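# Pull a stuck end-cap off a gripper into the tray

## Task

One gripper has a plastic end-cap jammed onto its closed fingers. Remove the cap and place it in the parts tray. It counts only if the cap stays in the tray unaided at the end, not held there by the robot.

## Robot and tools

Robot: two Kinova Gen3 arms with seven joints each, named left_arm and right_arm, each ending in a Robotiq 2F-85 parallel gripper. Their bases sit at about (+0.058, +0.367, 0) m for left_arm and (-0.056, -0.296, 0) m for right_arm, each turned slightly about z.

Frame: every position in results uses one scene frame. Its origin is on the table top midway between the arms, +z is up, +x points out across the table, and left_arm is on the +y side. The arm names do not tell you which side of a picture an arm appears on. Printed hand positions are approximate and drift more when an arm reaches far.

Gripper geometry: the fingers point along the gripper's own +z and close along its y axis. end_effector_position is the point between the pads when they are shut. Closed fingertips stick out about 19 mm past that point; open ones about 6 mm. Closing pushes the tips roughly 13 mm farther from the wrist, so keep clearance above surfaces.

execute_actions(actions, pictures): actions is a list holding nothing or exactly one item. An empty list just reports the state. A motion item is {"rows": [...], "steps": n} with 1 to 15 rows and steps from 1 to 15 (default 15); each control step lasts 1/30 s, each row covers one step, and the final row repeats for any remaining steps. A wait item is {"steps": n} with n up to 300; it sends nothing and returns once that many steps have elapsed since the previous result, counting your reply time. pictures (true/false) chooses whether camera images come back. A refused call moves nothing.

Row layout: one flat list of 18 numbers covering both arms, always all 18 even when only one arm should move. Order: left_arm's 7 joint targets, its gripper position, its gripper speed, then the same 9 for right_arm. Joint numbers are absolute target angles in radians, in this order with these nominal ranges: waist -69.115..69.115, shoulder -2.250..2.250, upper arm roll -69.115..69.115, elbow -2.580..2.580, forearm roll -69.115..69.115, wrist pitch -2.100..2.100, wrist roll -69.115..69.115. True ends may differ by up to 0.013 rad. A target more than 0.013 rad beyond an end, and farther out than the current angle, gets the call refused; a target past the real end is clipped there and the result reports "joint sent to its limit" (possibly about an earlier motion). Missing that message does not prove more travel is available.

Gripper numbers, both in [-1, 1]: position is absolute opening, +1 fully open (85 mm), 0 about 41 mm, about -0.8 pads touching, -1 squeeze until something blocks. speed sets how fast the gap changes: about 20 mm/s at -1, 85 at 0, 150 at +1. Grip force is not settable; a full close gives roughly 190 to 235 N per pad. For a gentle grip, open first and then close to a value just under the object's width. To release, command an opening wider than the object. Stopped fingers stay put until the position number changes by 0.01 or more, but they re-close up to the commanded value on their own if the object yields, force falls sharply or the object is lost. To leave a gripper unchanged, resend its previous two numbers; a 0 is a real command, not a blank.

Motion limits: each step, joint targets are held within a fixed lead of the measured angle (0.304 rad for the first four joints, 0.266 for the last three), and all of an arm's targets are pulled back if they would put the gripper over 70 mm from where it now is. Large moves therefore need several calls, and an arm may still be travelling when a result arrives. Joints start and stop together. Between calls the arms keep heading to the last row sent until they settle or a step is HELD.

Result lines: the state line "left_arm: ... | right_arm: ..." gives each gripper's position (m) and orientation quaternion (w, x, y, z) in the scene frame. Joint positions and Joint velocities list each arm's joints in column order (rad, rad/s). position_measured_pct is about 50 minus 50 times the finger position: 0 fully open; stopping short of the target below about 90 means something is held or in the way; about 90 or slightly above means the pads met on nothing or on something very thin. "joint command not followed" means a clearance check altered or blocked joint targets on some steps; the rest of the row still ran. HELD marks steps where your row was partly or wholly not sent. MOTOR HOT appears from 60 °C; at 75 °C an OVER-TEMPERATURE FAULT lets that arm sag until cooled. Holding loads heats motors even while you think.

zoom_image(camera, region): camera is cam_head_left, cam_head_right or cam_high (each 896x504); region is [x0, y0, x1, y1] in pixels from the top-left corner, at most 504 by 504. It enlarges the camera's latest image. Calibration for each camera was supplied and may be off by a few degrees and millimetres.

read_manual(section): returns only the URDF licence texts ("licences"); no motion.

finished_scene(scene): pass the current scene's number to end and grade it; irreversible. Replying without any tool call also ends the run.

Cautions: load limits are 47.5 N m for the first four joints and 29.9 N m for the last three, held weight included; reaching one freezes that arm for 10 s and cancels the rest of the call. Never let the two arms collide or press on each other hard. Do not push or knock anything off the table, drop the cap, slam or shove hard. Occasionally an outside tug may pull on a held part or nudge a loose object. A likely approach is to grip the cap with the free gripper, pull it along the capped gripper's finger axis, carry it over the tray, and open to let it settle there, then move both grippers away so nothing props it.

Each tool is called after "Call:" by a JSON object that holds its "fn" and its "kwargs", one argument or row to a line.

## Session

Call:
{"fn": "execute_actions", "kwargs": {
  "actions": []
}}

Scene clock: 0.00 s of 4700.00 s.
left_arm: end_effector_position=(+0.7301, +0.5110, +0.2762) position_measured_pct=90.1 end_effector_quat_wxyz=(+0.263, -0.154, +0.951, +0.047) | right_arm: end_effector_position=(+0.0435, -0.7639, +0.3220) position_measured_pct=90.1 end_effector_quat_wxyz=(+0.005, +0.398, +0.888, +0.228)
Joint positions: left_arm=[-0.312  0.575 -0.057  1.301 -0.04   0.729  1.688] | right_arm=[ 1.332  0.727 -0.152  0.839 -0.175  1.954  2.082]
Joint velocities: left_arm=[-0.001 -0.002 -0.     0.     0.001  0.     0.   ] | right_arm=[ 0.001  0.     0.002  0.     0.001 -0.    -0.   ]

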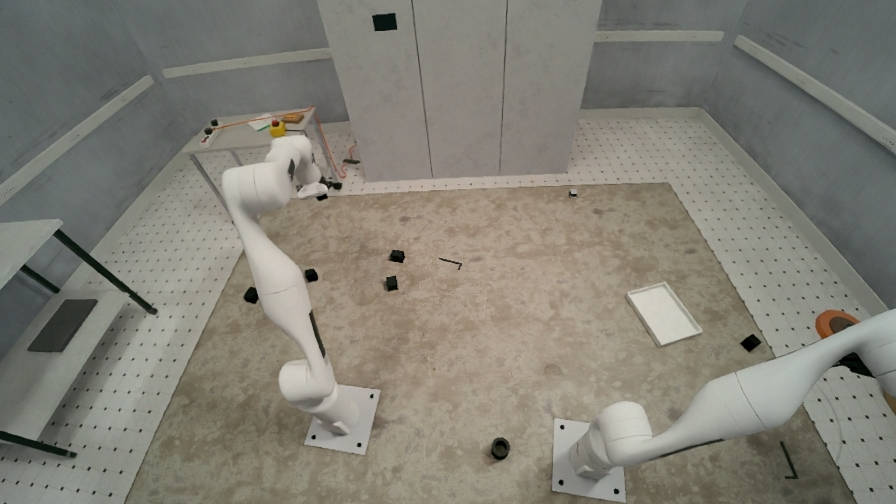

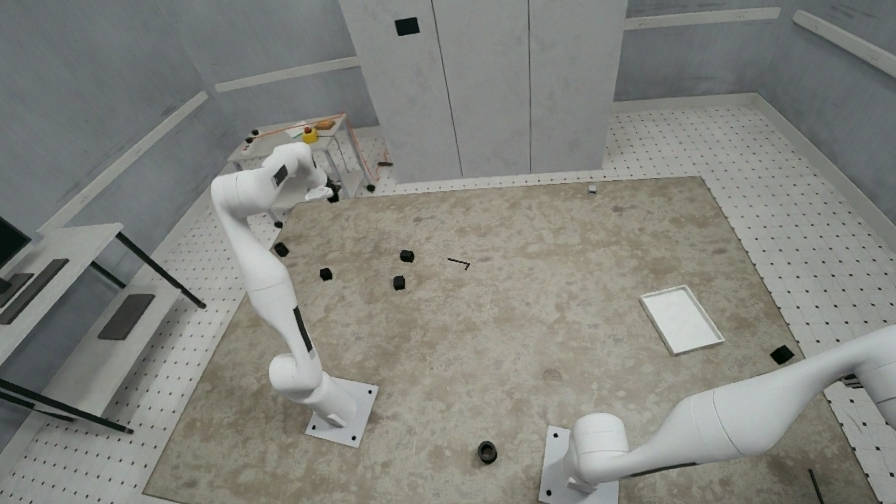

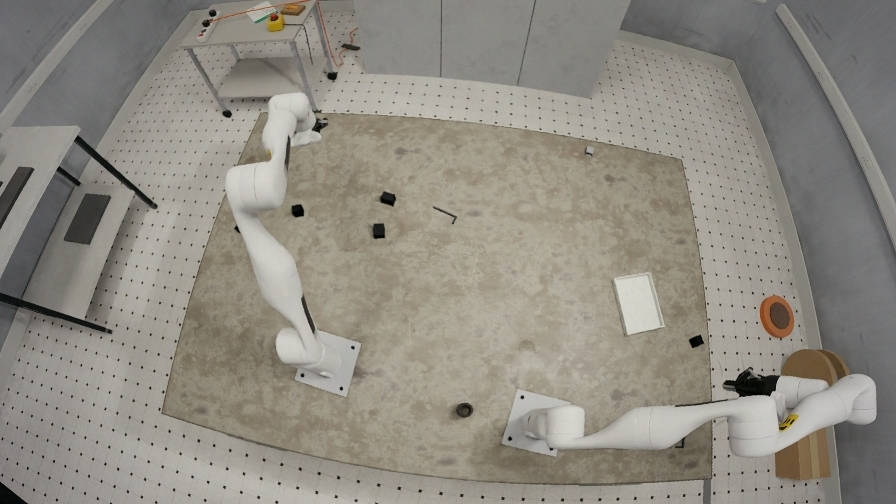

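Call:
{"fn": "zoom_image", "kwargs": {
  "camera": "cam_high",
  "region": [240, 80, 400, 180]
}}

Call:
{"fn": "zoom_image", "kwargs": {
  "camera": "cam_high",
  "region": [680, 330, 840, 430]
}}

Region (240, 80, 400, 180) of cam_high's 896x504 image, scaled by 3.150, with more detail than that image has; it fills the top 315 rows of this view, and the rest is white.

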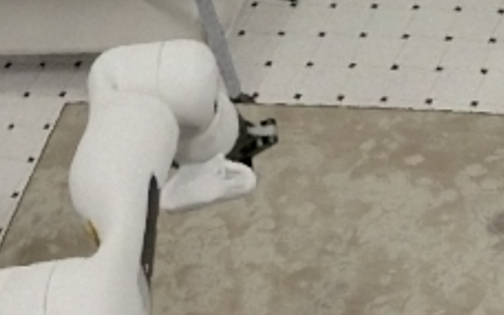

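Region (680, 330, 840, 430) of cam_high's 896x504 image, scaled by 3.150, with more detail than that image has; it fills the top 315 rows of this view, and the rest is white.

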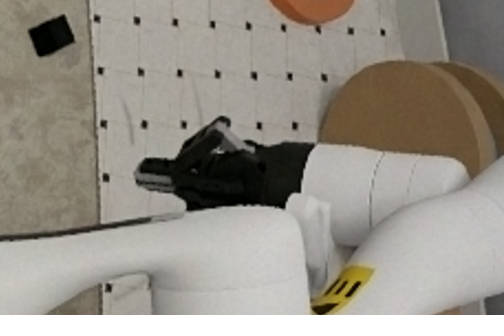

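Call:
{"fn": "execute_actions", "kwargs": {
  "actions": [
    {"rows":[[-0.312,0.4,-0.057,1.6,-0.04,-0.4,1.688,-1,0, 0.7,0.3,-0.15,1.5,-0.175,0.2,2.082,-1,0]]}
  ],
  "pictures": false
}}

Call:
{"fn": "execute_actions", "kwargs": {
  "actions": [
    {"steps":60}
  ]
}}

Scene clock: 5.83 s of 4700.00 s.
left_arm: end_effector_position=(+0.7312, +0.5084, +0.3333) position_measured_pct=91.7 end_effector_quat_wxyz=(+0.406, -0.142, +0.901, +0.049) | right_arm: end_effector_position=(+0.1735, -0.6890, +0.3577) position_measured_pct=91.7 end_effector_quat_wxyz=(+0.037, +0.278, +0.950, +0.135)
Joint positions: left_arm=[-0.312  0.415 -0.057  1.58  -0.04   0.305  1.688] | right_arm=[ 1.041  0.463 -0.15   1.124 -0.175  1.704  2.082]
Joint velocities: left_arm=[-0.001 -0.119 -0.     0.199  0.001 -1.216 -0.   ] | right_arm=[-0.72  -0.452 -0.     0.713 -0.002 -0.628  0.001]
Steps of this call (steps 1 to 90: nothing new was sent; then 2.33 s passed at rest; steps 91 to 105: all 15 steps of this action). Readings (joint positions | what the end effector reports):
91: left_arm=[-0.312 0.574 -0.057 1.302 -0.040 0.728 1.688] | right_arm=[1.331 0.726 -0.151 0.840 -0.175 1.953 2.082] | left_arm position_measured_pct=90.1 | right_arm position_measured_pct=90.1
92: left_arm=[-0.312 0.571 -0.057 1.308 -0.040 0.723 1.688] | right_arm=[1.324 0.720 -0.150 0.846 -0.174 1.948 2.082] | left_arm position_measured_pct=90.1 | right_arm position_measured_pct=90.1
94: left_arm=[-0.312 0.553 -0.057 1.335 -0.040 0.699 1.688] | right_arm=[1.295 0.690 -0.149 0.874 -0.174 1.925 2.082] | left_arm position_measured_pct=91.3 | right_arm position_measured_pct=91.3
98: left_arm=[-0.312 0.483 -0.057 1.452 -0.040 0.588 1.688] | right_arm=[1.203 0.599 -0.151 0.964 -0.175 1.845 2.082] | left_arm position_measured_pct=91.7 | right_arm position_measured_pct=91.7
105: the state above

Scene clock: 7.83 s of 4700.00 s.
left_arm: end_effector_position=(+0.8045, +0.5132, +0.5323) position_measured_pct=91.7 end_effector_quat_wxyz=(+0.694, -0.101, +0.710, +0.058) | right_arm: end_effector_position=(+0.4511, -0.7962, +0.4886) position_measured_pct=91.7 end_effector_quat_wxyz=(+0.482, +0.172, +0.821, -0.252)
Joint positions: left_arm=[-0.312  0.4   -0.057  1.6   -0.04  -0.4    1.688] | right_arm=[ 0.7    0.3   -0.15   1.5   -0.175  0.2    2.082]
Joint velocities: left_arm=[-0.001 -0.002  0.     0.    -0.002  0.     0.001] | right_arm=[-0.    -0.     0.001 -0.001  0.     0.     0.   ]
Steps of this call (steps 1 to 60: the robot went on to your last target). Readings (joint positions | what the end effector reports):
1: left_arm=[-0.312 0.412 -0.057 1.585 -0.040 0.265 1.688] | right_arm=[1.017 0.448 -0.150 1.148 -0.175 1.683 2.082] | left_arm position_measured_pct=91.7 | right_arm position_measured_pct=91.7
2: left_arm=[-0.312 0.409 -0.057 1.589 -0.040 0.224 1.688] | right_arm=[0.993 0.435 -0.150 1.172 -0.175 1.662 2.082] | left_arm position_measured_pct=91.7 | right_arm position_measured_pct=91.7
4: left_arm=[-0.312 0.405 -0.057 1.595 -0.040 0.143 1.688] | right_arm=[0.945 0.411 -0.151 1.221 -0.175 1.619 2.082] | left_arm position_measured_pct=91.7 | right_arm position_measured_pct=91.7
8: left_arm=[-0.312 0.402 -0.057 1.598 -0.040 -0.020 1.688] | right_arm=[0.852 0.369 -0.150 1.325 -0.175 1.516 2.082] | left_arm position_measured_pct=91.7 | right_arm position_measured_pct=91.7
60: the state above
All arms were judged still, so your last target was given up. Only a new action makes them travel on or press farther. Fingers that are still opening or closing keep moving.

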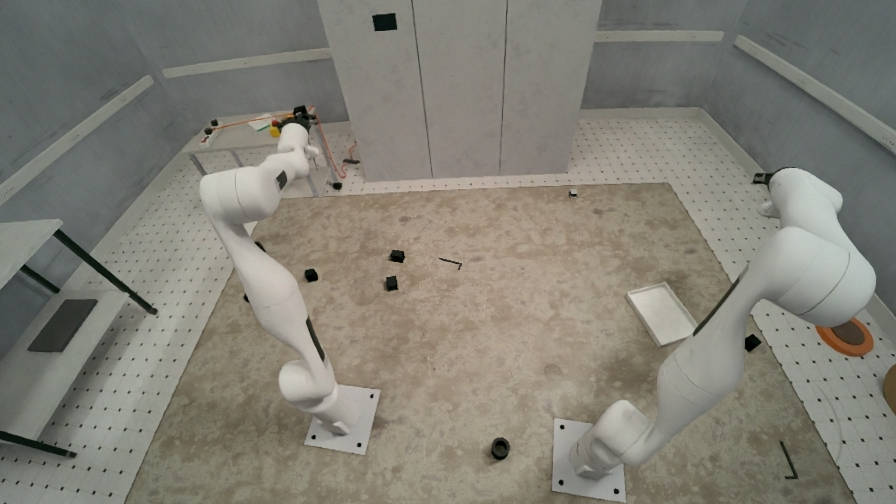

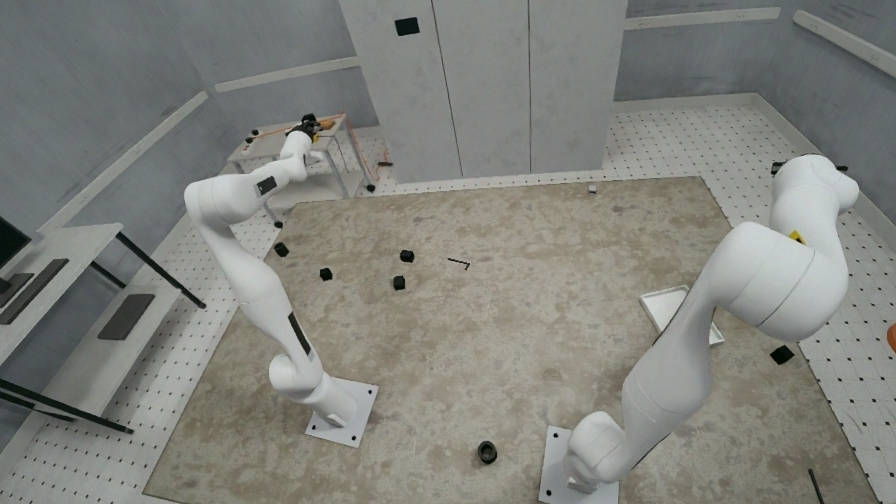

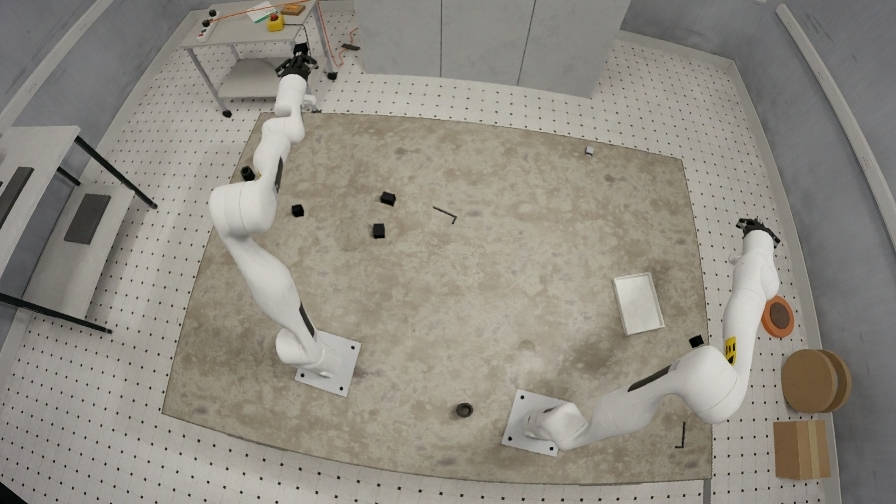

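Call:
{"fn": "execute_actions", "kwargs": {
  "actions": [
    {"rows":[[0.3,0.4,-0.057,1.6,-0.04,-0.4,1.688,-1,0, -0.4,0.3,-0.15,1.5,-0.175,0.2,2.082,-1,0]]}
  ],
  "pictures": false
}}

Call:
{"fn": "execute_actions", "kwargs": {
  "actions": [
    {"steps":45}
  ]
}}

Call:
{"fn": "zoom_image", "kwargs": {
  "camera": "cam_high",
  "region": [300, 0, 600, 200]
}}

Call:
{"fn": "zoom_image", "kwargs": {
  "camera": "cam_head_left",
  "region": [300, 0, 600, 200]
}}

Scene clock: 11.73 s of 4700.00 s.
left_arm: end_effector_position=(+0.8182, +0.3357, +0.5321) position_measured_pct=91.7 end_effector_quat_wxyz=(+0.696, -0.018, +0.717, -0.024) | right_arm: end_effector_position=(+0.5575, -0.6581, +0.4884) position_measured_pct=91.7 end_effector_quat_wxyz=(+0.509, +0.070, +0.836, -0.191)
Joint positions: left_arm=[-0.077  0.4   -0.058  1.6   -0.04  -0.4    1.688] | right_arm=[ 0.454  0.3   -0.149  1.5   -0.175  0.2    2.082]
Joint velocities: left_arm=[ 0.534  0.     0.002 -0.    -0.001  0.     0.   ] | right_arm=[-0.561  0.    -0.    -0.001  0.001 -0.001 -0.   ]
Steps of this call (steps 1 to 90: nothing new was sent; then 0.40 s passed at rest; steps 91 to 105: all 15 steps of this action). Readings (joint positions | what the end effector reports):
91: left_arm=[-0.310 0.400 -0.057 1.600 -0.040 -0.400 1.688] | right_arm=[0.698 0.300 -0.150 1.500 -0.175 0.200 2.082] | left_arm position_measured_pct=91.7 | right_arm position_measured_pct=91.7
92: left_arm=[-0.304 0.400 -0.059 1.600 -0.040 -0.400 1.688] | right_arm=[0.692 0.300 -0.148 1.500 -0.175 0.200 2.082] | left_arm position_measured_pct=91.7 | right_arm position_measured_pct=91.7
94: left_arm=[-0.275 0.400 -0.062 1.600 -0.039 -0.400 1.688] | right_arm=[0.662 0.300 -0.146 1.500 -0.175 0.200 2.082] | left_arm position_measured_pct=91.7 | right_arm position_measured_pct=91.7
98: left_arm=[-0.201 0.400 -0.058 1.600 -0.040 -0.400 1.688] | right_arm=[0.585 0.300 -0.149 1.500 -0.175 0.200 2.082] | left_arm position_measured_pct=91.7 | right_arm position_measured_pct=91.7
105: the state above

Scene clock: 13.23 s of 4700.00 s.
left_arm: end_effector_position=(+0.7530, +0.0577, +0.5323) position_measured_pct=91.7 end_effector_quat_wxyz=(+0.679, +0.117, +0.708, -0.154) | right_arm: end_effector_position=(+0.6245, -0.0861, +0.4885) position_measured_pct=91.7 end_effector_quat_wxyz=(+0.543, -0.274, +0.793, +0.031)
Joint positions: left_arm=[ 0.3    0.4   -0.057  1.6   -0.04  -0.4    1.688] | right_arm=[-0.377  0.3   -0.152  1.5   -0.175  0.2    2.082]
Joint velocities: left_arm=[ 0.001  0.001 -0.     0.     0.001  0.     0.   ] | right_arm=[-0.289 -0.001 -0.014 -0.001 -0.001  0.002 -0.001]
Steps of this call (steps 1 to 45: the robot went on to your last target). Readings (joint positions | what the end effector reports):
1: left_arm=[-0.059 0.400 -0.058 1.600 -0.040 -0.400 1.688] | right_arm=[0.435 0.300 -0.149 1.500 -0.175 0.200 2.082] | left_arm position_measured_pct=91.7 | right_arm position_measured_pct=91.7
2: left_arm=[-0.041 0.400 -0.058 1.600 -0.040 -0.400 1.688] | right_arm=[0.416 0.300 -0.149 1.500 -0.175 0.200 2.082] | left_arm position_measured_pct=91.7 | right_arm position_measured_pct=91.7
4: left_arm=[-0.006 0.400 -0.058 1.600 -0.040 -0.400 1.688] | right_arm=[0.379 0.300 -0.149 1.500 -0.175 0.200 2.082] | left_arm position_measured_pct=91.7 | right_arm position_measured_pct=91.7
8: left_arm=[0.066 0.400 -0.058 1.600 -0.040 -0.400 1.688] | right_arm=[0.304 0.301 -0.150 1.500 -0.175 0.200 2.082] | left_arm position_measured_pct=91.7 | right_arm position_measured_pct=91.7
45: the state above

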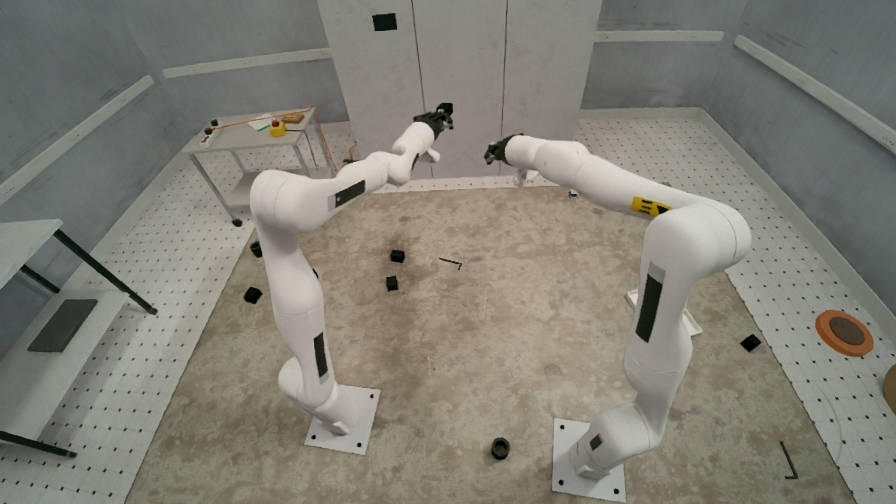

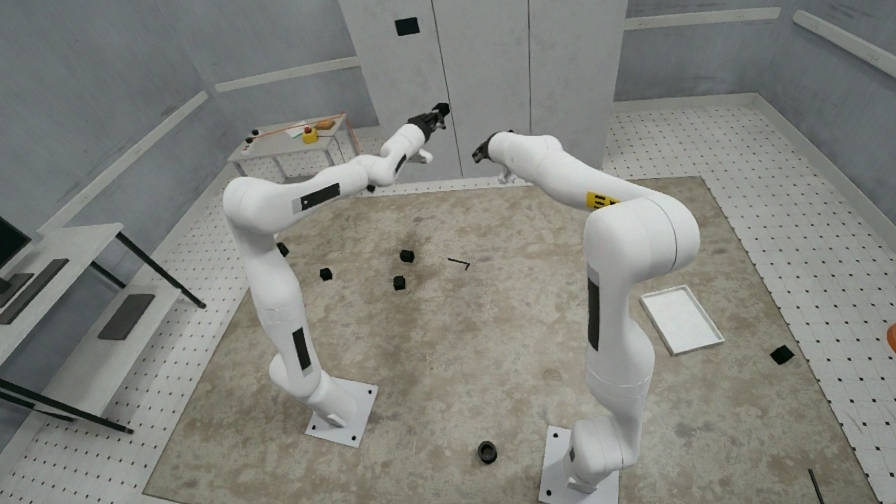

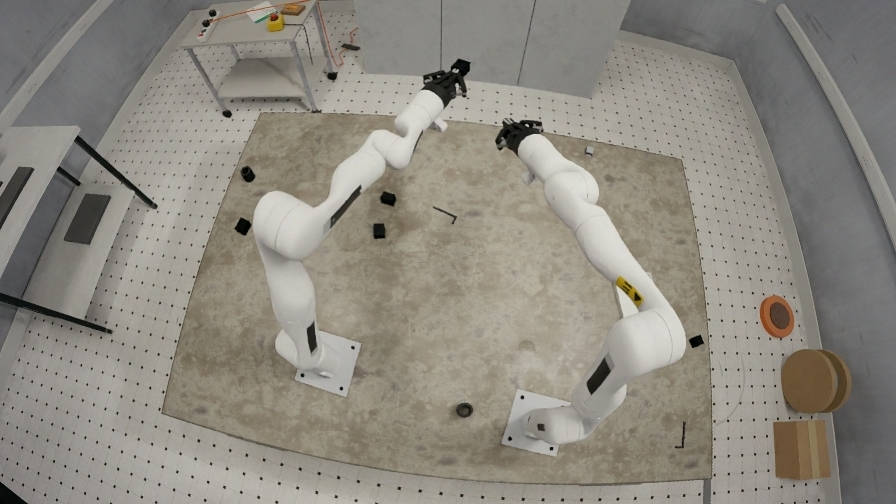

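Region (300, 0, 600, 200) of cam_high's 896x504 image, scaled by 1.680, with more detail than that image has.

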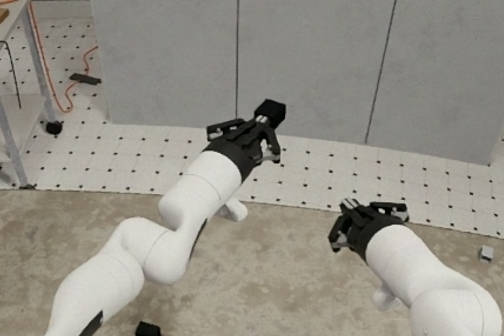

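Region (300, 0, 600, 200) of cam_head_left's 896x504 image, scaled by 1.680, with more detail than that image has.

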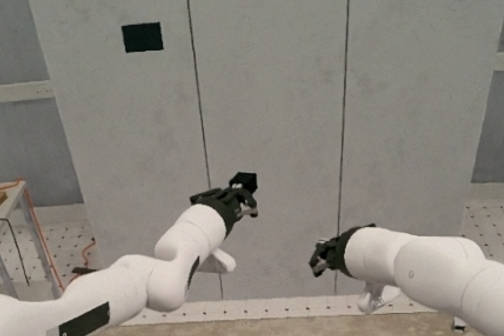

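Call:
{"fn": "execute_actions", "kwargs": {
  "actions": [
    {"rows":[[0.8,0.85,0,2.218,0,-1.497,1.688,-1,0, -0.467,0.528,0,1.068,0,1.546,2.85,1,1]]}
  ],
  "pictures": false
}}

Call:
{"fn": "execute_actions", "kwargs": {
  "actions": [
    {"steps":60}
  ]
}}

Scene clock: 23.67 s of 4700.00 s.
left_arm: end_effector_position=(+0.6898, -0.0557, +0.3711) position_measured_pct=91.7 end_effector_quat_wxyz=(+0.602, +0.183, +0.752, -0.199) | right_arm: end_effector_position=(+0.6832, -0.1074, +0.4437) position_measured_pct=26.6 end_effector_quat_wxyz=(+0.419, -0.503, +0.745, -0.128)
Joint positions: left_arm=[ 0.455  0.553 -0.035  1.75  -0.023 -0.534  1.688] | right_arm=[-0.459  0.504 -0.013  1.123 -0.015  0.607  2.489]
Joint velocities: left_arm=[ 0.342  0.343  0.042  0.34   0.029 -0.299 -0.001] | right_arm=[-0.054  0.174  0.119 -0.478  0.143  1.215  1.215]
Steps of this call (steps 1 to 30: the robot went on to your last target; steps 31 to 90: nothing new was sent; then 6.93 s passed at rest; steps 91 to 105: all 15 steps of this action). Readings (joint positions | what the end effector reports):
91: left_arm=[0.302 0.401 -0.057 1.601 -0.040 -0.401 1.688] | right_arm=[-0.400 0.301 -0.150 1.499 -0.175 0.201 2.083] | left_arm position_measured_pct=91.7 | right_arm position_measured_pct=91.7
92: left_arm=[0.308 0.407 -0.058 1.605 -0.039 -0.407 1.688] | right_arm=[-0.402 0.306 -0.147 1.493 -0.172 0.205 2.087] | left_arm position_measured_pct=91.7 | right_arm position_measured_pct=91.3
94: left_arm=[0.331 0.429 -0.055 1.626 -0.036 -0.426 1.688] | right_arm=[-0.410 0.328 -0.135 1.465 -0.157 0.228 2.110] | left_arm position_measured_pct=91.7 | right_arm position_measured_pct=83.3
98: left_arm=[0.376 0.474 -0.046 1.671 -0.031 -0.465 1.688] | right_arm=[-0.434 0.412 -0.080 1.344 -0.093 0.335 2.216] | left_arm position_measured_pct=91.7 | right_arm position_measured_pct=63.1
105: the state above

Scene clock: 25.67 s of 4700.00 s.
left_arm: end_effector_position=(+0.4296, -0.1675, +0.2489) position_measured_pct=91.7 end_effector_quat_wxyz=(+0.613, +0.278, +0.650, -0.352) | right_arm: end_effector_position=(+0.4573, -0.1762, +0.3290) position_measured_pct=0.0 end_effector_quat_wxyz=(+0.000, +0.702, -0.712, -0.000)
Joint positions: left_arm=[ 0.8    0.85   0.     2.218 -0.    -1.497  1.688] | right_arm=[-0.467  0.528  0.     1.068  0.     1.546  2.85 ]
Joint velocities: left_arm=[ 0.001  0.002 -0.     0.    -0.     0.    -0.   ] | right_arm=[ 0.     0.    -0.001 -0.    -0.001  0.     0.001]
Steps of this call (steps 1 to 60: the robot went on to your last target). Readings (joint positions | what the end effector reports):
1: left_arm=[0.466 0.565 -0.034 1.761 -0.022 -0.544 1.688] | right_arm=[-0.461 0.509 -0.009 1.109 -0.011 0.648 2.530] | left_arm position_measured_pct=91.7 | right_arm position_measured_pct=21.4
2: left_arm=[0.478 0.576 -0.032 1.773 -0.022 -0.554 1.688] | right_arm=[-0.462 0.513 -0.007 1.099 -0.008 0.689 2.571] | left_arm position_measured_pct=91.7 | right_arm position_measured_pct=15.9
4: left_arm=[0.501 0.598 -0.030 1.796 -0.020 -0.575 1.688] | right_arm=[-0.464 0.519 -0.004 1.084 -0.004 0.770 2.652] | left_arm position_measured_pct=91.7 | right_arm position_measured_pct=6.0
8: left_arm=[0.550 0.639 -0.025 1.847 -0.017 -0.619 1.688] | right_arm=[-0.466 0.525 -0.001 1.073 -0.001 0.932 2.776] | left_arm position_measured_pct=91.7 | right_arm position_measured_pct=0.4
60: the state above
All arms were judged still, so your last target was given up. Only a new action makes them travel on or press farther. Fingers that are still opening or closing keep moving.

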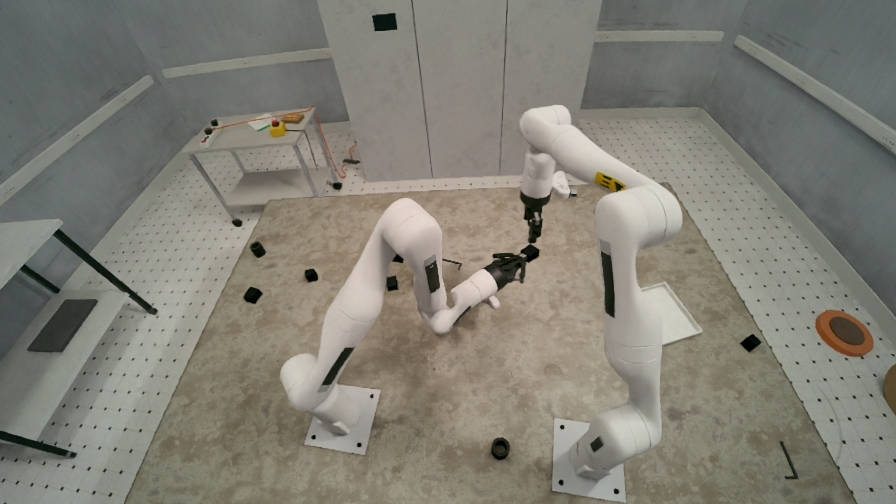

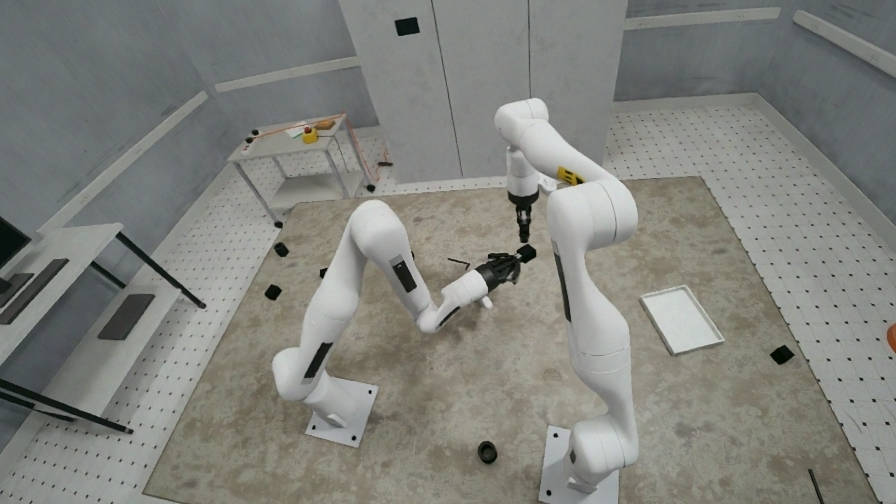

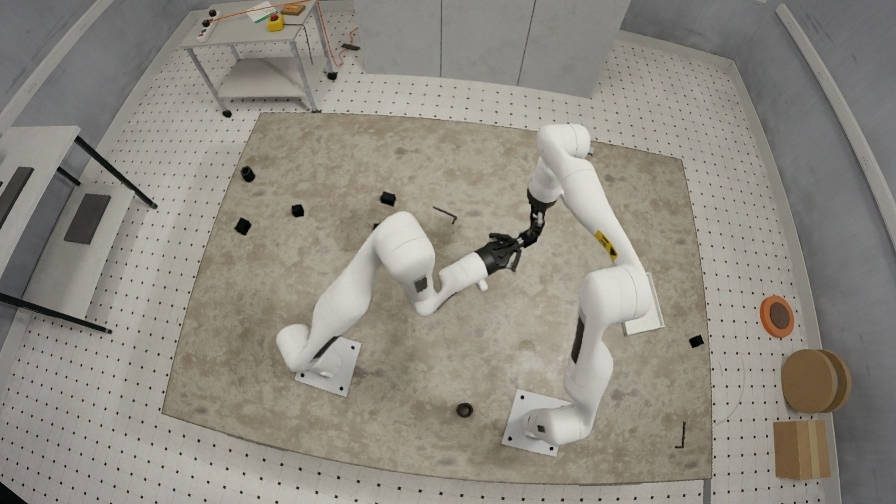

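Call:
{"fn": "execute_actions", "kwargs": {
  "actions": [
    {"rows":[[0.8,0.85,0,2.218,0,-1.497,1.688,-1,0, -0.467,0.50,0,1.12,0,1.522,2.2,1,1]]}
  ],
  "pictures": false
}}

Call:
{"fn": "execute_actions", "kwargs": {
  "actions": [
    {"steps":15}
  ]
}}

Call:
{"fn": "zoom_image", "kwargs": {
  "camera": "cam_high",
  "region": [440, 150, 640, 300]
}}

Scene clock: 30.57 s of 4700.00 s.
left_arm: end_effector_position=(+0.4296, -0.1675, +0.2489) position_measured_pct=91.7 end_effector_quat_wxyz=(+0.613, +0.278, +0.650, -0.352) | right_arm: end_effector_position=(+0.4476, -0.1789, +0.3272) position_measured_pct=0.0 end_effector_quat_wxyz=(-0.000, -0.501, +0.865, +0.000)
Joint positions: left_arm=[ 0.8    0.85   0.     2.218 -0.    -1.497  1.688] | right_arm=[-0.467  0.501  0.     1.118  0.     1.523  2.344]
Joint velocities: left_arm=[ 0.001 -0.     0.     0.    -0.001  0.     0.   ] | right_arm=[ 0.    -0.013 -0.001  0.022 -0.001 -0.011 -1.216]
Steps of this call (steps 1 to 90: nothing new was sent; then 1.40 s passed at rest; steps 91 to 105: all 15 steps of this action). Readings (joint positions | what the end effector reports):
91: left_arm=[0.800 0.850 0.000 2.218 -0.000 -1.497 1.688] | right_arm=[-0.467 0.528 -0.000 1.068 0.000 1.546 2.849] | left_arm position_measured_pct=91.7 | right_arm position_measured_pct=0.0
92: left_arm=[0.800 0.850 0.000 2.218 -0.000 -1.497 1.688] | right_arm=[-0.467 0.526 -0.000 1.071 0.000 1.545 2.839] | left_arm position_measured_pct=91.7 | right_arm position_measured_pct=0.0
94: left_arm=[0.800 0.850 0.000 2.218 -0.000 -1.497 1.688] | right_arm=[-0.467 0.520 -0.000 1.081 0.000 1.540 2.789] | left_arm position_measured_pct=91.7 | right_arm position_measured_pct=0.0
98: left_arm=[0.800 0.850 0.000 2.218 -0.000 -1.497 1.688] | right_arm=[-0.467 0.508 0.000 1.104 0.000 1.529 2.629] | left_arm position_measured_pct=91.7 | right_arm position_measured_pct=0.0
105: the state above

Scene clock: 31.07 s of 4700.00 s.
left_arm: end_effector_position=(+0.4296, -0.1675, +0.2489) position_measured_pct=91.7 end_effector_quat_wxyz=(+0.613, +0.278, +0.650, -0.352) | right_arm: end_effector_position=(+0.4472, -0.1790, +0.3273) position_measured_pct=0.0 end_effector_quat_wxyz=(-0.000, -0.438, +0.899, +0.000)
Joint positions: left_arm=[ 0.8    0.85   0.     2.218 -0.    -1.497  1.688] | right_arm=[-0.467  0.5    0.     1.12  -0.     1.522  2.2  ]
Joint velocities: left_arm=[-0.001 -0.001  0.    -0.    -0.002 -0.    -0.001] | right_arm=[ 0.     0.     0.    -0.001  0.002 -0.     0.001]
Steps of this call (steps 1 to 15: the robot went on to your last target). Readings (joint positions | what the end effector reports):
1: left_arm=[0.800 0.850 0.000 2.218 -0.000 -1.497 1.688] | right_arm=[-0.467 0.501 0.000 1.119 0.000 1.523 2.304] | left_arm position_measured_pct=91.7 | right_arm position_measured_pct=0.0
2: left_arm=[0.800 0.850 0.000 2.218 -0.000 -1.497 1.688] | right_arm=[-0.467 0.501 0.000 1.119 -0.000 1.522 2.268] | left_arm position_measured_pct=91.7 | right_arm position_measured_pct=0.0
4: left_arm=[0.800 0.850 0.000 2.218 -0.000 -1.497 1.688] | right_arm=[-0.467 0.500 0.000 1.120 -0.000 1.522 2.221] | left_arm position_measured_pct=91.7 | right_arm position_measured_pct=0.0
8: left_arm=[0.800 0.850 0.000 2.218 -0.000 -1.497 1.688] | right_arm=[-0.467 0.500 -0.000 1.120 -0.000 1.522 2.202] | left_arm position_measured_pct=91.7 | right_arm position_measured_pct=0.0
15: the state above

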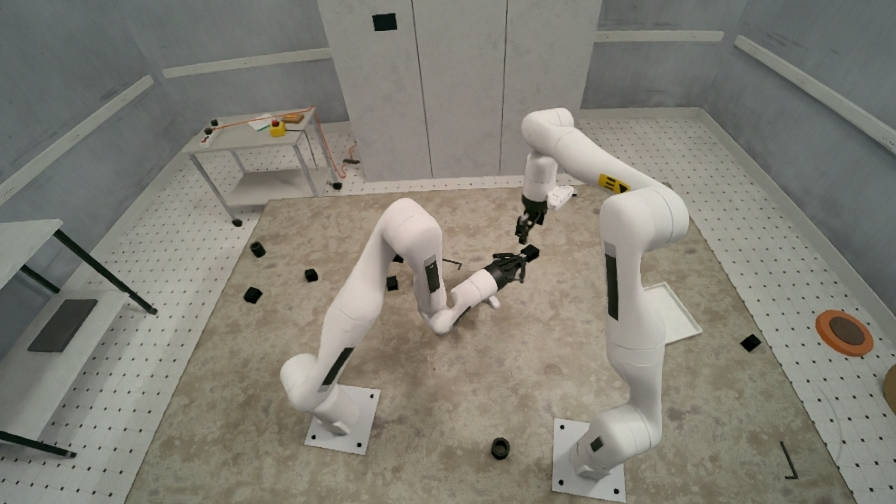

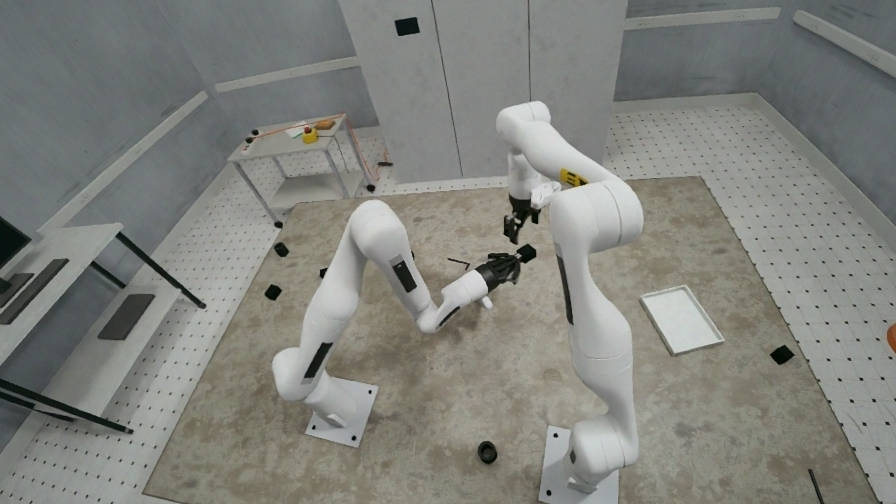

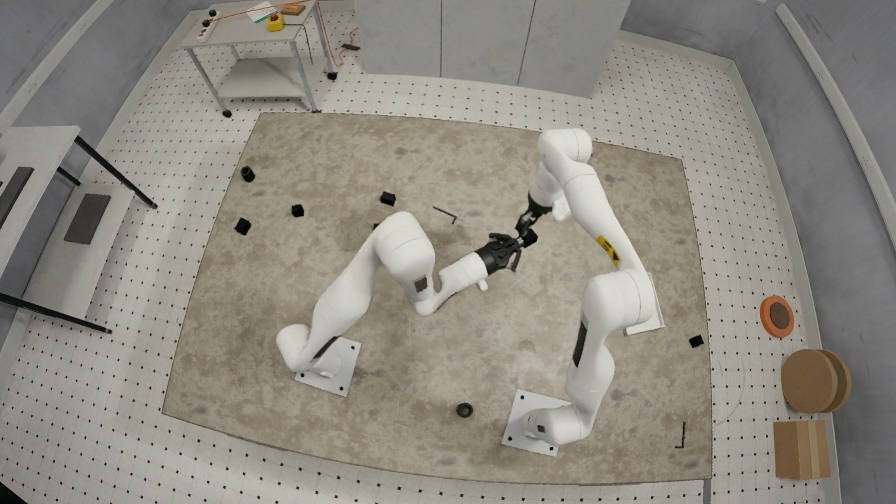

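Region (440, 150, 640, 300) of cam_high's 896x504 image, scaled by 2.520, with more detail than that image has; it fills the top 378 rows of this view, and the rest is white.

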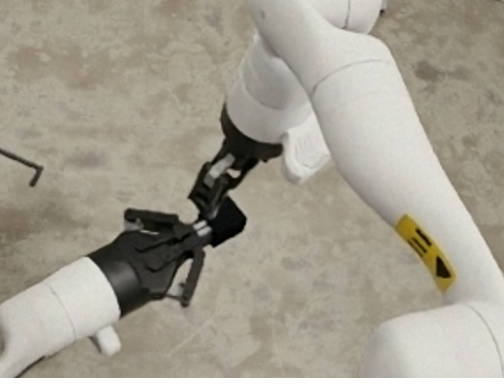

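Call:
{"fn": "execute_actions", "kwargs": {
  "actions": [
    {"rows":[[0.8,0.85,0,2.218,0,-1.497,1.688,-1,0, -0.467,0.50,0,1.12,0,1.522,3.5,1,1]]}
  ],
  "pictures": false
}}

Call:
{"fn": "execute_actions", "kwargs": {
  "actions": [
    {"steps":25}
  ],
  "pictures": false
}}

Call:
{"fn": "execute_actions", "kwargs": {
  "actions": [
    {"rows":[[0.8,0.85,0,2.218,0,-1.497,1.688,-1,0, -0.467,0.53,0,1.325,0,1.287,3.5,1,1]],"steps":15}
  ],
  "pictures": false
}}

Call:
{"fn": "execute_actions", "kwargs": {
  "actions": [
    {"steps":10}
  ]
}}

Call:
{"fn": "zoom_image", "kwargs": {
  "camera": "cam_high",
  "region": [440, 150, 640, 300]
}}

Call:
{"fn": "zoom_image", "kwargs": {
  "camera": "cam_head_left",
  "region": [440, 180, 640, 330]
}}

Scene clock: 38.70 s of 4700.00 s.
left_arm: end_effector_position=(+0.4296, -0.1675, +0.2489) position_measured_pct=91.7 end_effector_quat_wxyz=(+0.613, +0.278, +0.650, -0.352) | right_arm: end_effector_position=(+0.4472, -0.1790, +0.3273) position_measured_pct=0.0 end_effector_quat_wxyz=(+0.000, +0.649, -0.761, -0.000)
Joint positions: left_arm=[ 0.8    0.85   0.     2.218 -0.    -1.497  1.688] | right_arm=[-0.467  0.5    0.     1.12   0.     1.522  2.706]
Joint velocities: left_arm=[ 0.001  0.002  0.    -0.     0.001  0.    -0.001] | right_arm=[-0.     0.     0.     0.001  0.    -0.001  1.217]
Steps of this call (steps 1 to 15: the robot went on to your last target; steps 16 to 90: nothing new was sent; then 4.13 s passed at rest; steps 91 to 105: all 15 steps of this action). Readings (joint positions | what the end effector reports):
91: left_arm=[0.800 0.850 0.000 2.218 -0.000 -1.497 1.688] | right_arm=[-0.467 0.500 0.000 1.120 -0.000 1.522 2.201] | left_arm position_measured_pct=91.7 | right_arm position_measured_pct=0.0
92: left_arm=[0.800 0.850 0.000 2.218 -0.000 -1.497 1.688] | right_arm=[-0.467 0.500 0.000 1.120 -0.000 1.522 2.211] | left_arm position_measured_pct=91.7 | right_arm position_measured_pct=0.0
94: left_arm=[0.800 0.850 0.000 2.218 -0.000 -1.497 1.688] | right_arm=[-0.467 0.500 0.000 1.120 -0.000 1.522 2.261] | left_arm position_measured_pct=91.7 | right_arm position_measured_pct=0.0
98: left_arm=[0.800 0.850 0.000 2.218 -0.000 -1.497 1.688] | right_arm=[-0.467 0.500 0.000 1.120 0.000 1.522 2.421] | left_arm position_measured_pct=91.7 | right_arm position_measured_pct=0.0
105: the state above

Scene clock: 39.53 s of 4700.00 s.
left_arm: end_effector_position=(+0.4296, -0.1675, +0.2489) position_measured_pct=91.7 end_effector_quat_wxyz=(+0.613, +0.278, +0.650, -0.352) | right_arm: end_effector_position=(+0.4472, -0.1790, +0.3273) position_measured_pct=0.0 end_effector_quat_wxyz=(+0.000, +0.892, -0.451, -0.000)
Joint positions: left_arm=[ 0.8    0.85   0.     2.218 -0.    -1.497  1.688] | right_arm=[-0.467  0.5   -0.     1.12  -0.     1.522  3.499]
Joint velocities: left_arm=[-0.     0.003  0.    -0.    -0.     0.    -0.001] | right_arm=[ 0.     0.    -0.     0.001 -0.001  0.     0.016]
Steps of this call (steps 1 to 25: the robot went on to your last target). Readings (joint positions | what the end effector reports):
1: left_arm=[0.800 0.850 0.000 2.218 -0.000 -1.497 1.688] | right_arm=[-0.467 0.500 0.000 1.120 0.000 1.522 2.746] | left_arm position_measured_pct=91.7 | right_arm position_measured_pct=0.0
2: left_arm=[0.800 0.850 0.000 2.218 -0.000 -1.497 1.688] | right_arm=[-0.467 0.500 0.000 1.120 0.000 1.522 2.787] | left_arm position_measured_pct=91.7 | right_arm position_measured_pct=0.0
4: left_arm=[0.800 0.850 0.000 2.218 -0.000 -1.497 1.688] | right_arm=[-0.467 0.500 0.000 1.120 0.000 1.522 2.868] | left_arm position_measured_pct=91.7 | right_arm position_measured_pct=0.0
8: left_arm=[0.800 0.850 -0.000 2.218 -0.000 -1.497 1.688] | right_arm=[-0.467 0.500 0.000 1.120 0.000 1.522 3.031] | left_arm position_measured_pct=91.7 | right_arm position_measured_pct=0.0
25: the state above

Scene clock: 40.03 s of 4700.00 s.
left_arm: end_effector_position=(+0.4296, -0.1675, +0.2489) position_measured_pct=91.7 end_effector_quat_wxyz=(+0.613, +0.278, +0.650, -0.352) | right_arm: end_effector_position=(+0.4462, -0.1793, +0.2485) position_measured_pct=0.0 end_effector_quat_wxyz=(+0.000, +0.893, -0.451, -0.000)
Joint positions: left_arm=[ 0.8    0.85   0.     2.218 -0.    -1.497  1.688] | right_arm=[-0.467  0.531 -0.     1.324 -0.     1.288  3.5  ]
Joint velocities: left_arm=[ 0.002  0.001 -0.    -0.     0.002 -0.     0.   ] | right_arm=[-0.    -0.005 -0.003  0.019 -0.    -0.016 -0.001]
Steps of this call (steps 1 to 15: all 15 steps of this action). Readings (joint positions | what the end effector reports):
1: left_arm=[0.800 0.850 0.000 2.218 -0.000 -1.497 1.688] | right_arm=[-0.467 0.500 0.000 1.121 0.000 1.521 3.499] | left_arm position_measured_pct=91.7 | right_arm position_measured_pct=0.0
2: left_arm=[0.800 0.850 0.000 2.218 -0.000 -1.497 1.688] | right_arm=[-0.467 0.500 0.000 1.126 0.000 1.515 3.499] | left_arm position_measured_pct=91.7 | right_arm position_measured_pct=0.0
4: left_arm=[0.800 0.850 0.000 2.218 -0.000 -1.497 1.688] | right_arm=[-0.467 0.503 0.000 1.153 0.000 1.485 3.499] | left_arm position_measured_pct=91.7 | right_arm position_measured_pct=0.0
8: left_arm=[0.800 0.850 0.000 2.218 -0.000 -1.497 1.688] | right_arm=[-0.467 0.519 0.000 1.257 -0.000 1.365 3.500] | left_arm position_measured_pct=91.7 | right_arm position_measured_pct=0.0
15: the state above

Scene clock: 40.37 s of 4700.00 s.
left_arm: end_effector_position=(+0.4296, -0.1675, +0.2489) position_measured_pct=91.7 end_effector_quat_wxyz=(+0.613, +0.278, +0.650, -0.352) | right_arm: end_effector_position=(+0.4460, -0.1794, +0.2484) position_measured_pct=0.0 end_effector_quat_wxyz=(+0.000, +0.893, -0.451, -0.000)
Joint positions: left_arm=[ 0.8    0.85   0.     2.218 -0.    -1.497  1.688] | right_arm=[-0.467  0.53   0.     1.325  0.     1.287  3.5  ]
Joint velocities: left_arm=[0.001 0.001 0.    0.    0.001 0.    0.   ] | right_arm=[-0.001  0.    -0.     0.001 -0.    -0.001 -0.001]
Steps of this call (steps 1 to 10: the robot went on to your last target). Readings (joint positions | what the end effector reports):
1: left_arm=[0.800 0.850 0.000 2.218 -0.000 -1.497 1.688] | right_arm=[-0.467 0.531 -0.000 1.324 -0.000 1.288 3.500] | left_arm position_measured_pct=91.7 | right_arm position_measured_pct=0.0
2: left_arm=[0.800 0.850 0.000 2.218 -0.000 -1.497 1.688] | right_arm=[-0.467 0.530 -0.000 1.324 0.000 1.287 3.500] | left_arm position_measured_pct=91.7 | right_arm position_measured_pct=0.0
4: left_arm=[0.800 0.850 0.000 2.218 -0.000 -1.497 1.688] | right_arm=[-0.467 0.530 0.000 1.325 0.000 1.287 3.500] | left_arm position_measured_pct=91.7 | right_arm position_measured_pct=0.0
8: left_arm=[0.800 0.850 0.000 2.218 -0.000 -1.497 1.688] | right_arm=[-0.467 0.530 0.000 1.325 0.000 1.287 3.500] | left_arm position_measured_pct=91.7 | right_arm position_measured_pct=0.0
10: the state above

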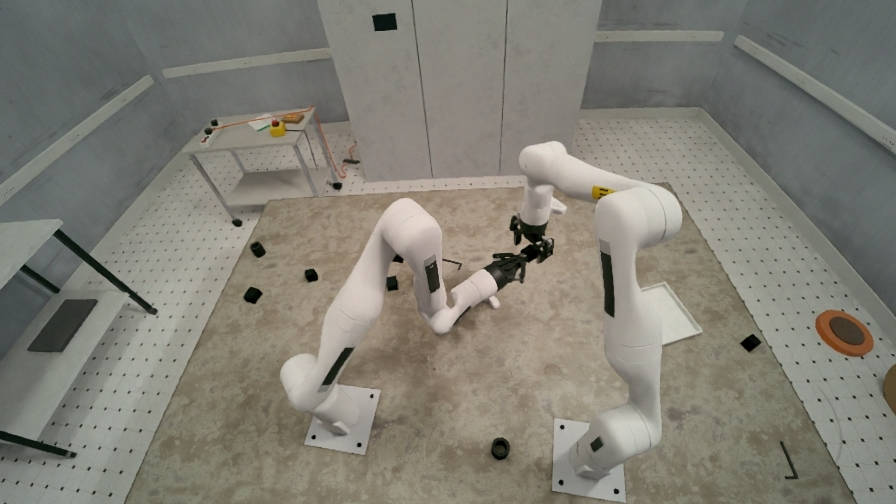

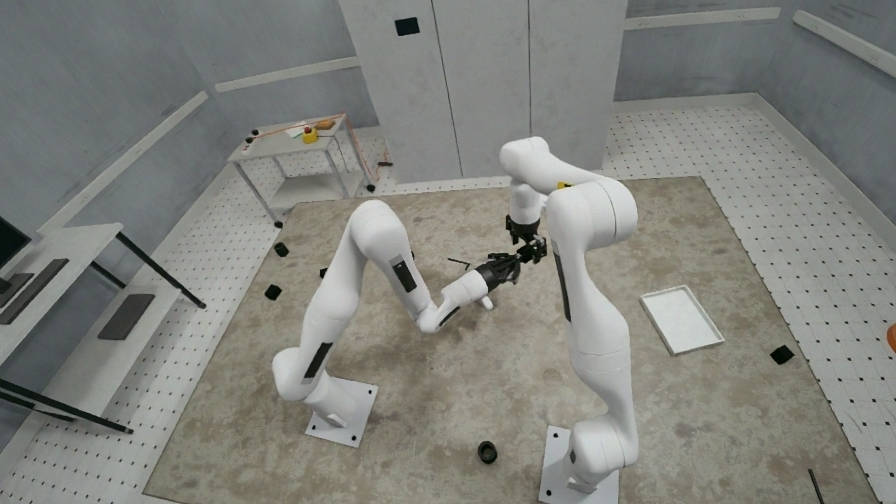

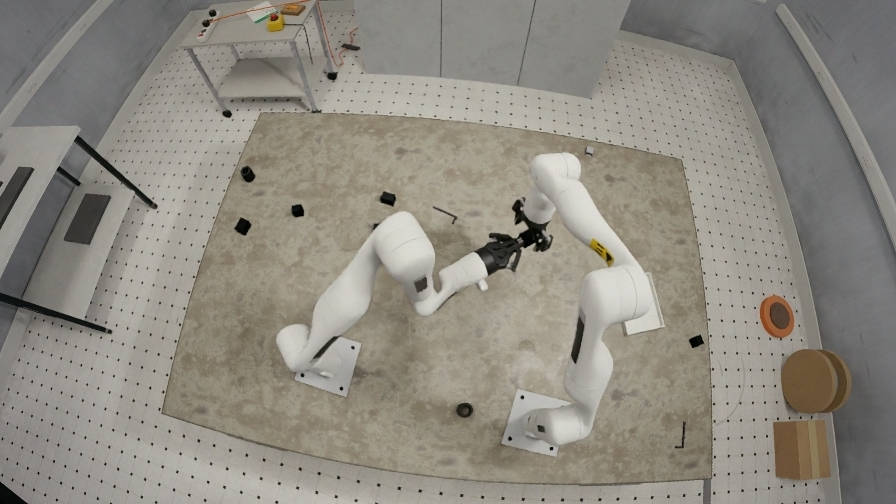

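Region (440, 150, 640, 300) of cam_high's 896x504 image, scaled by 2.520, with more detail than that image has; it fills the top 378 rows of this view, and the rest is white.

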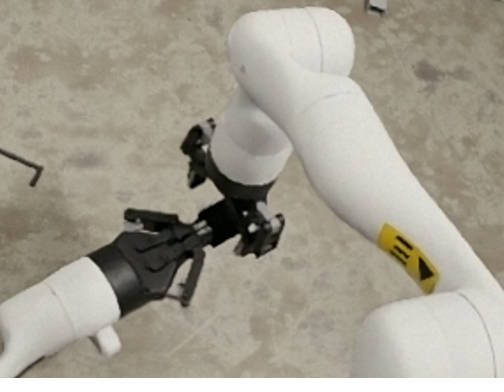

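Region (440, 180, 640, 330) of cam_head_left's 896x504 image, scaled by 2.520, with more detail than that image has; it fills the top 378 rows of this view, and the rest is white.

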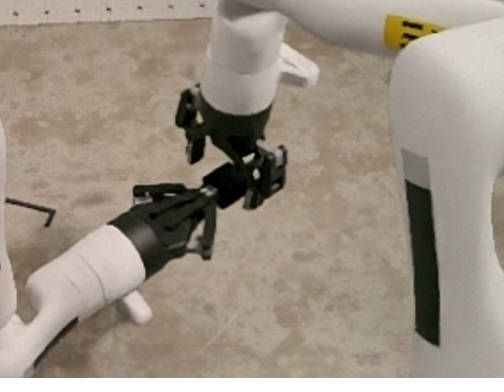

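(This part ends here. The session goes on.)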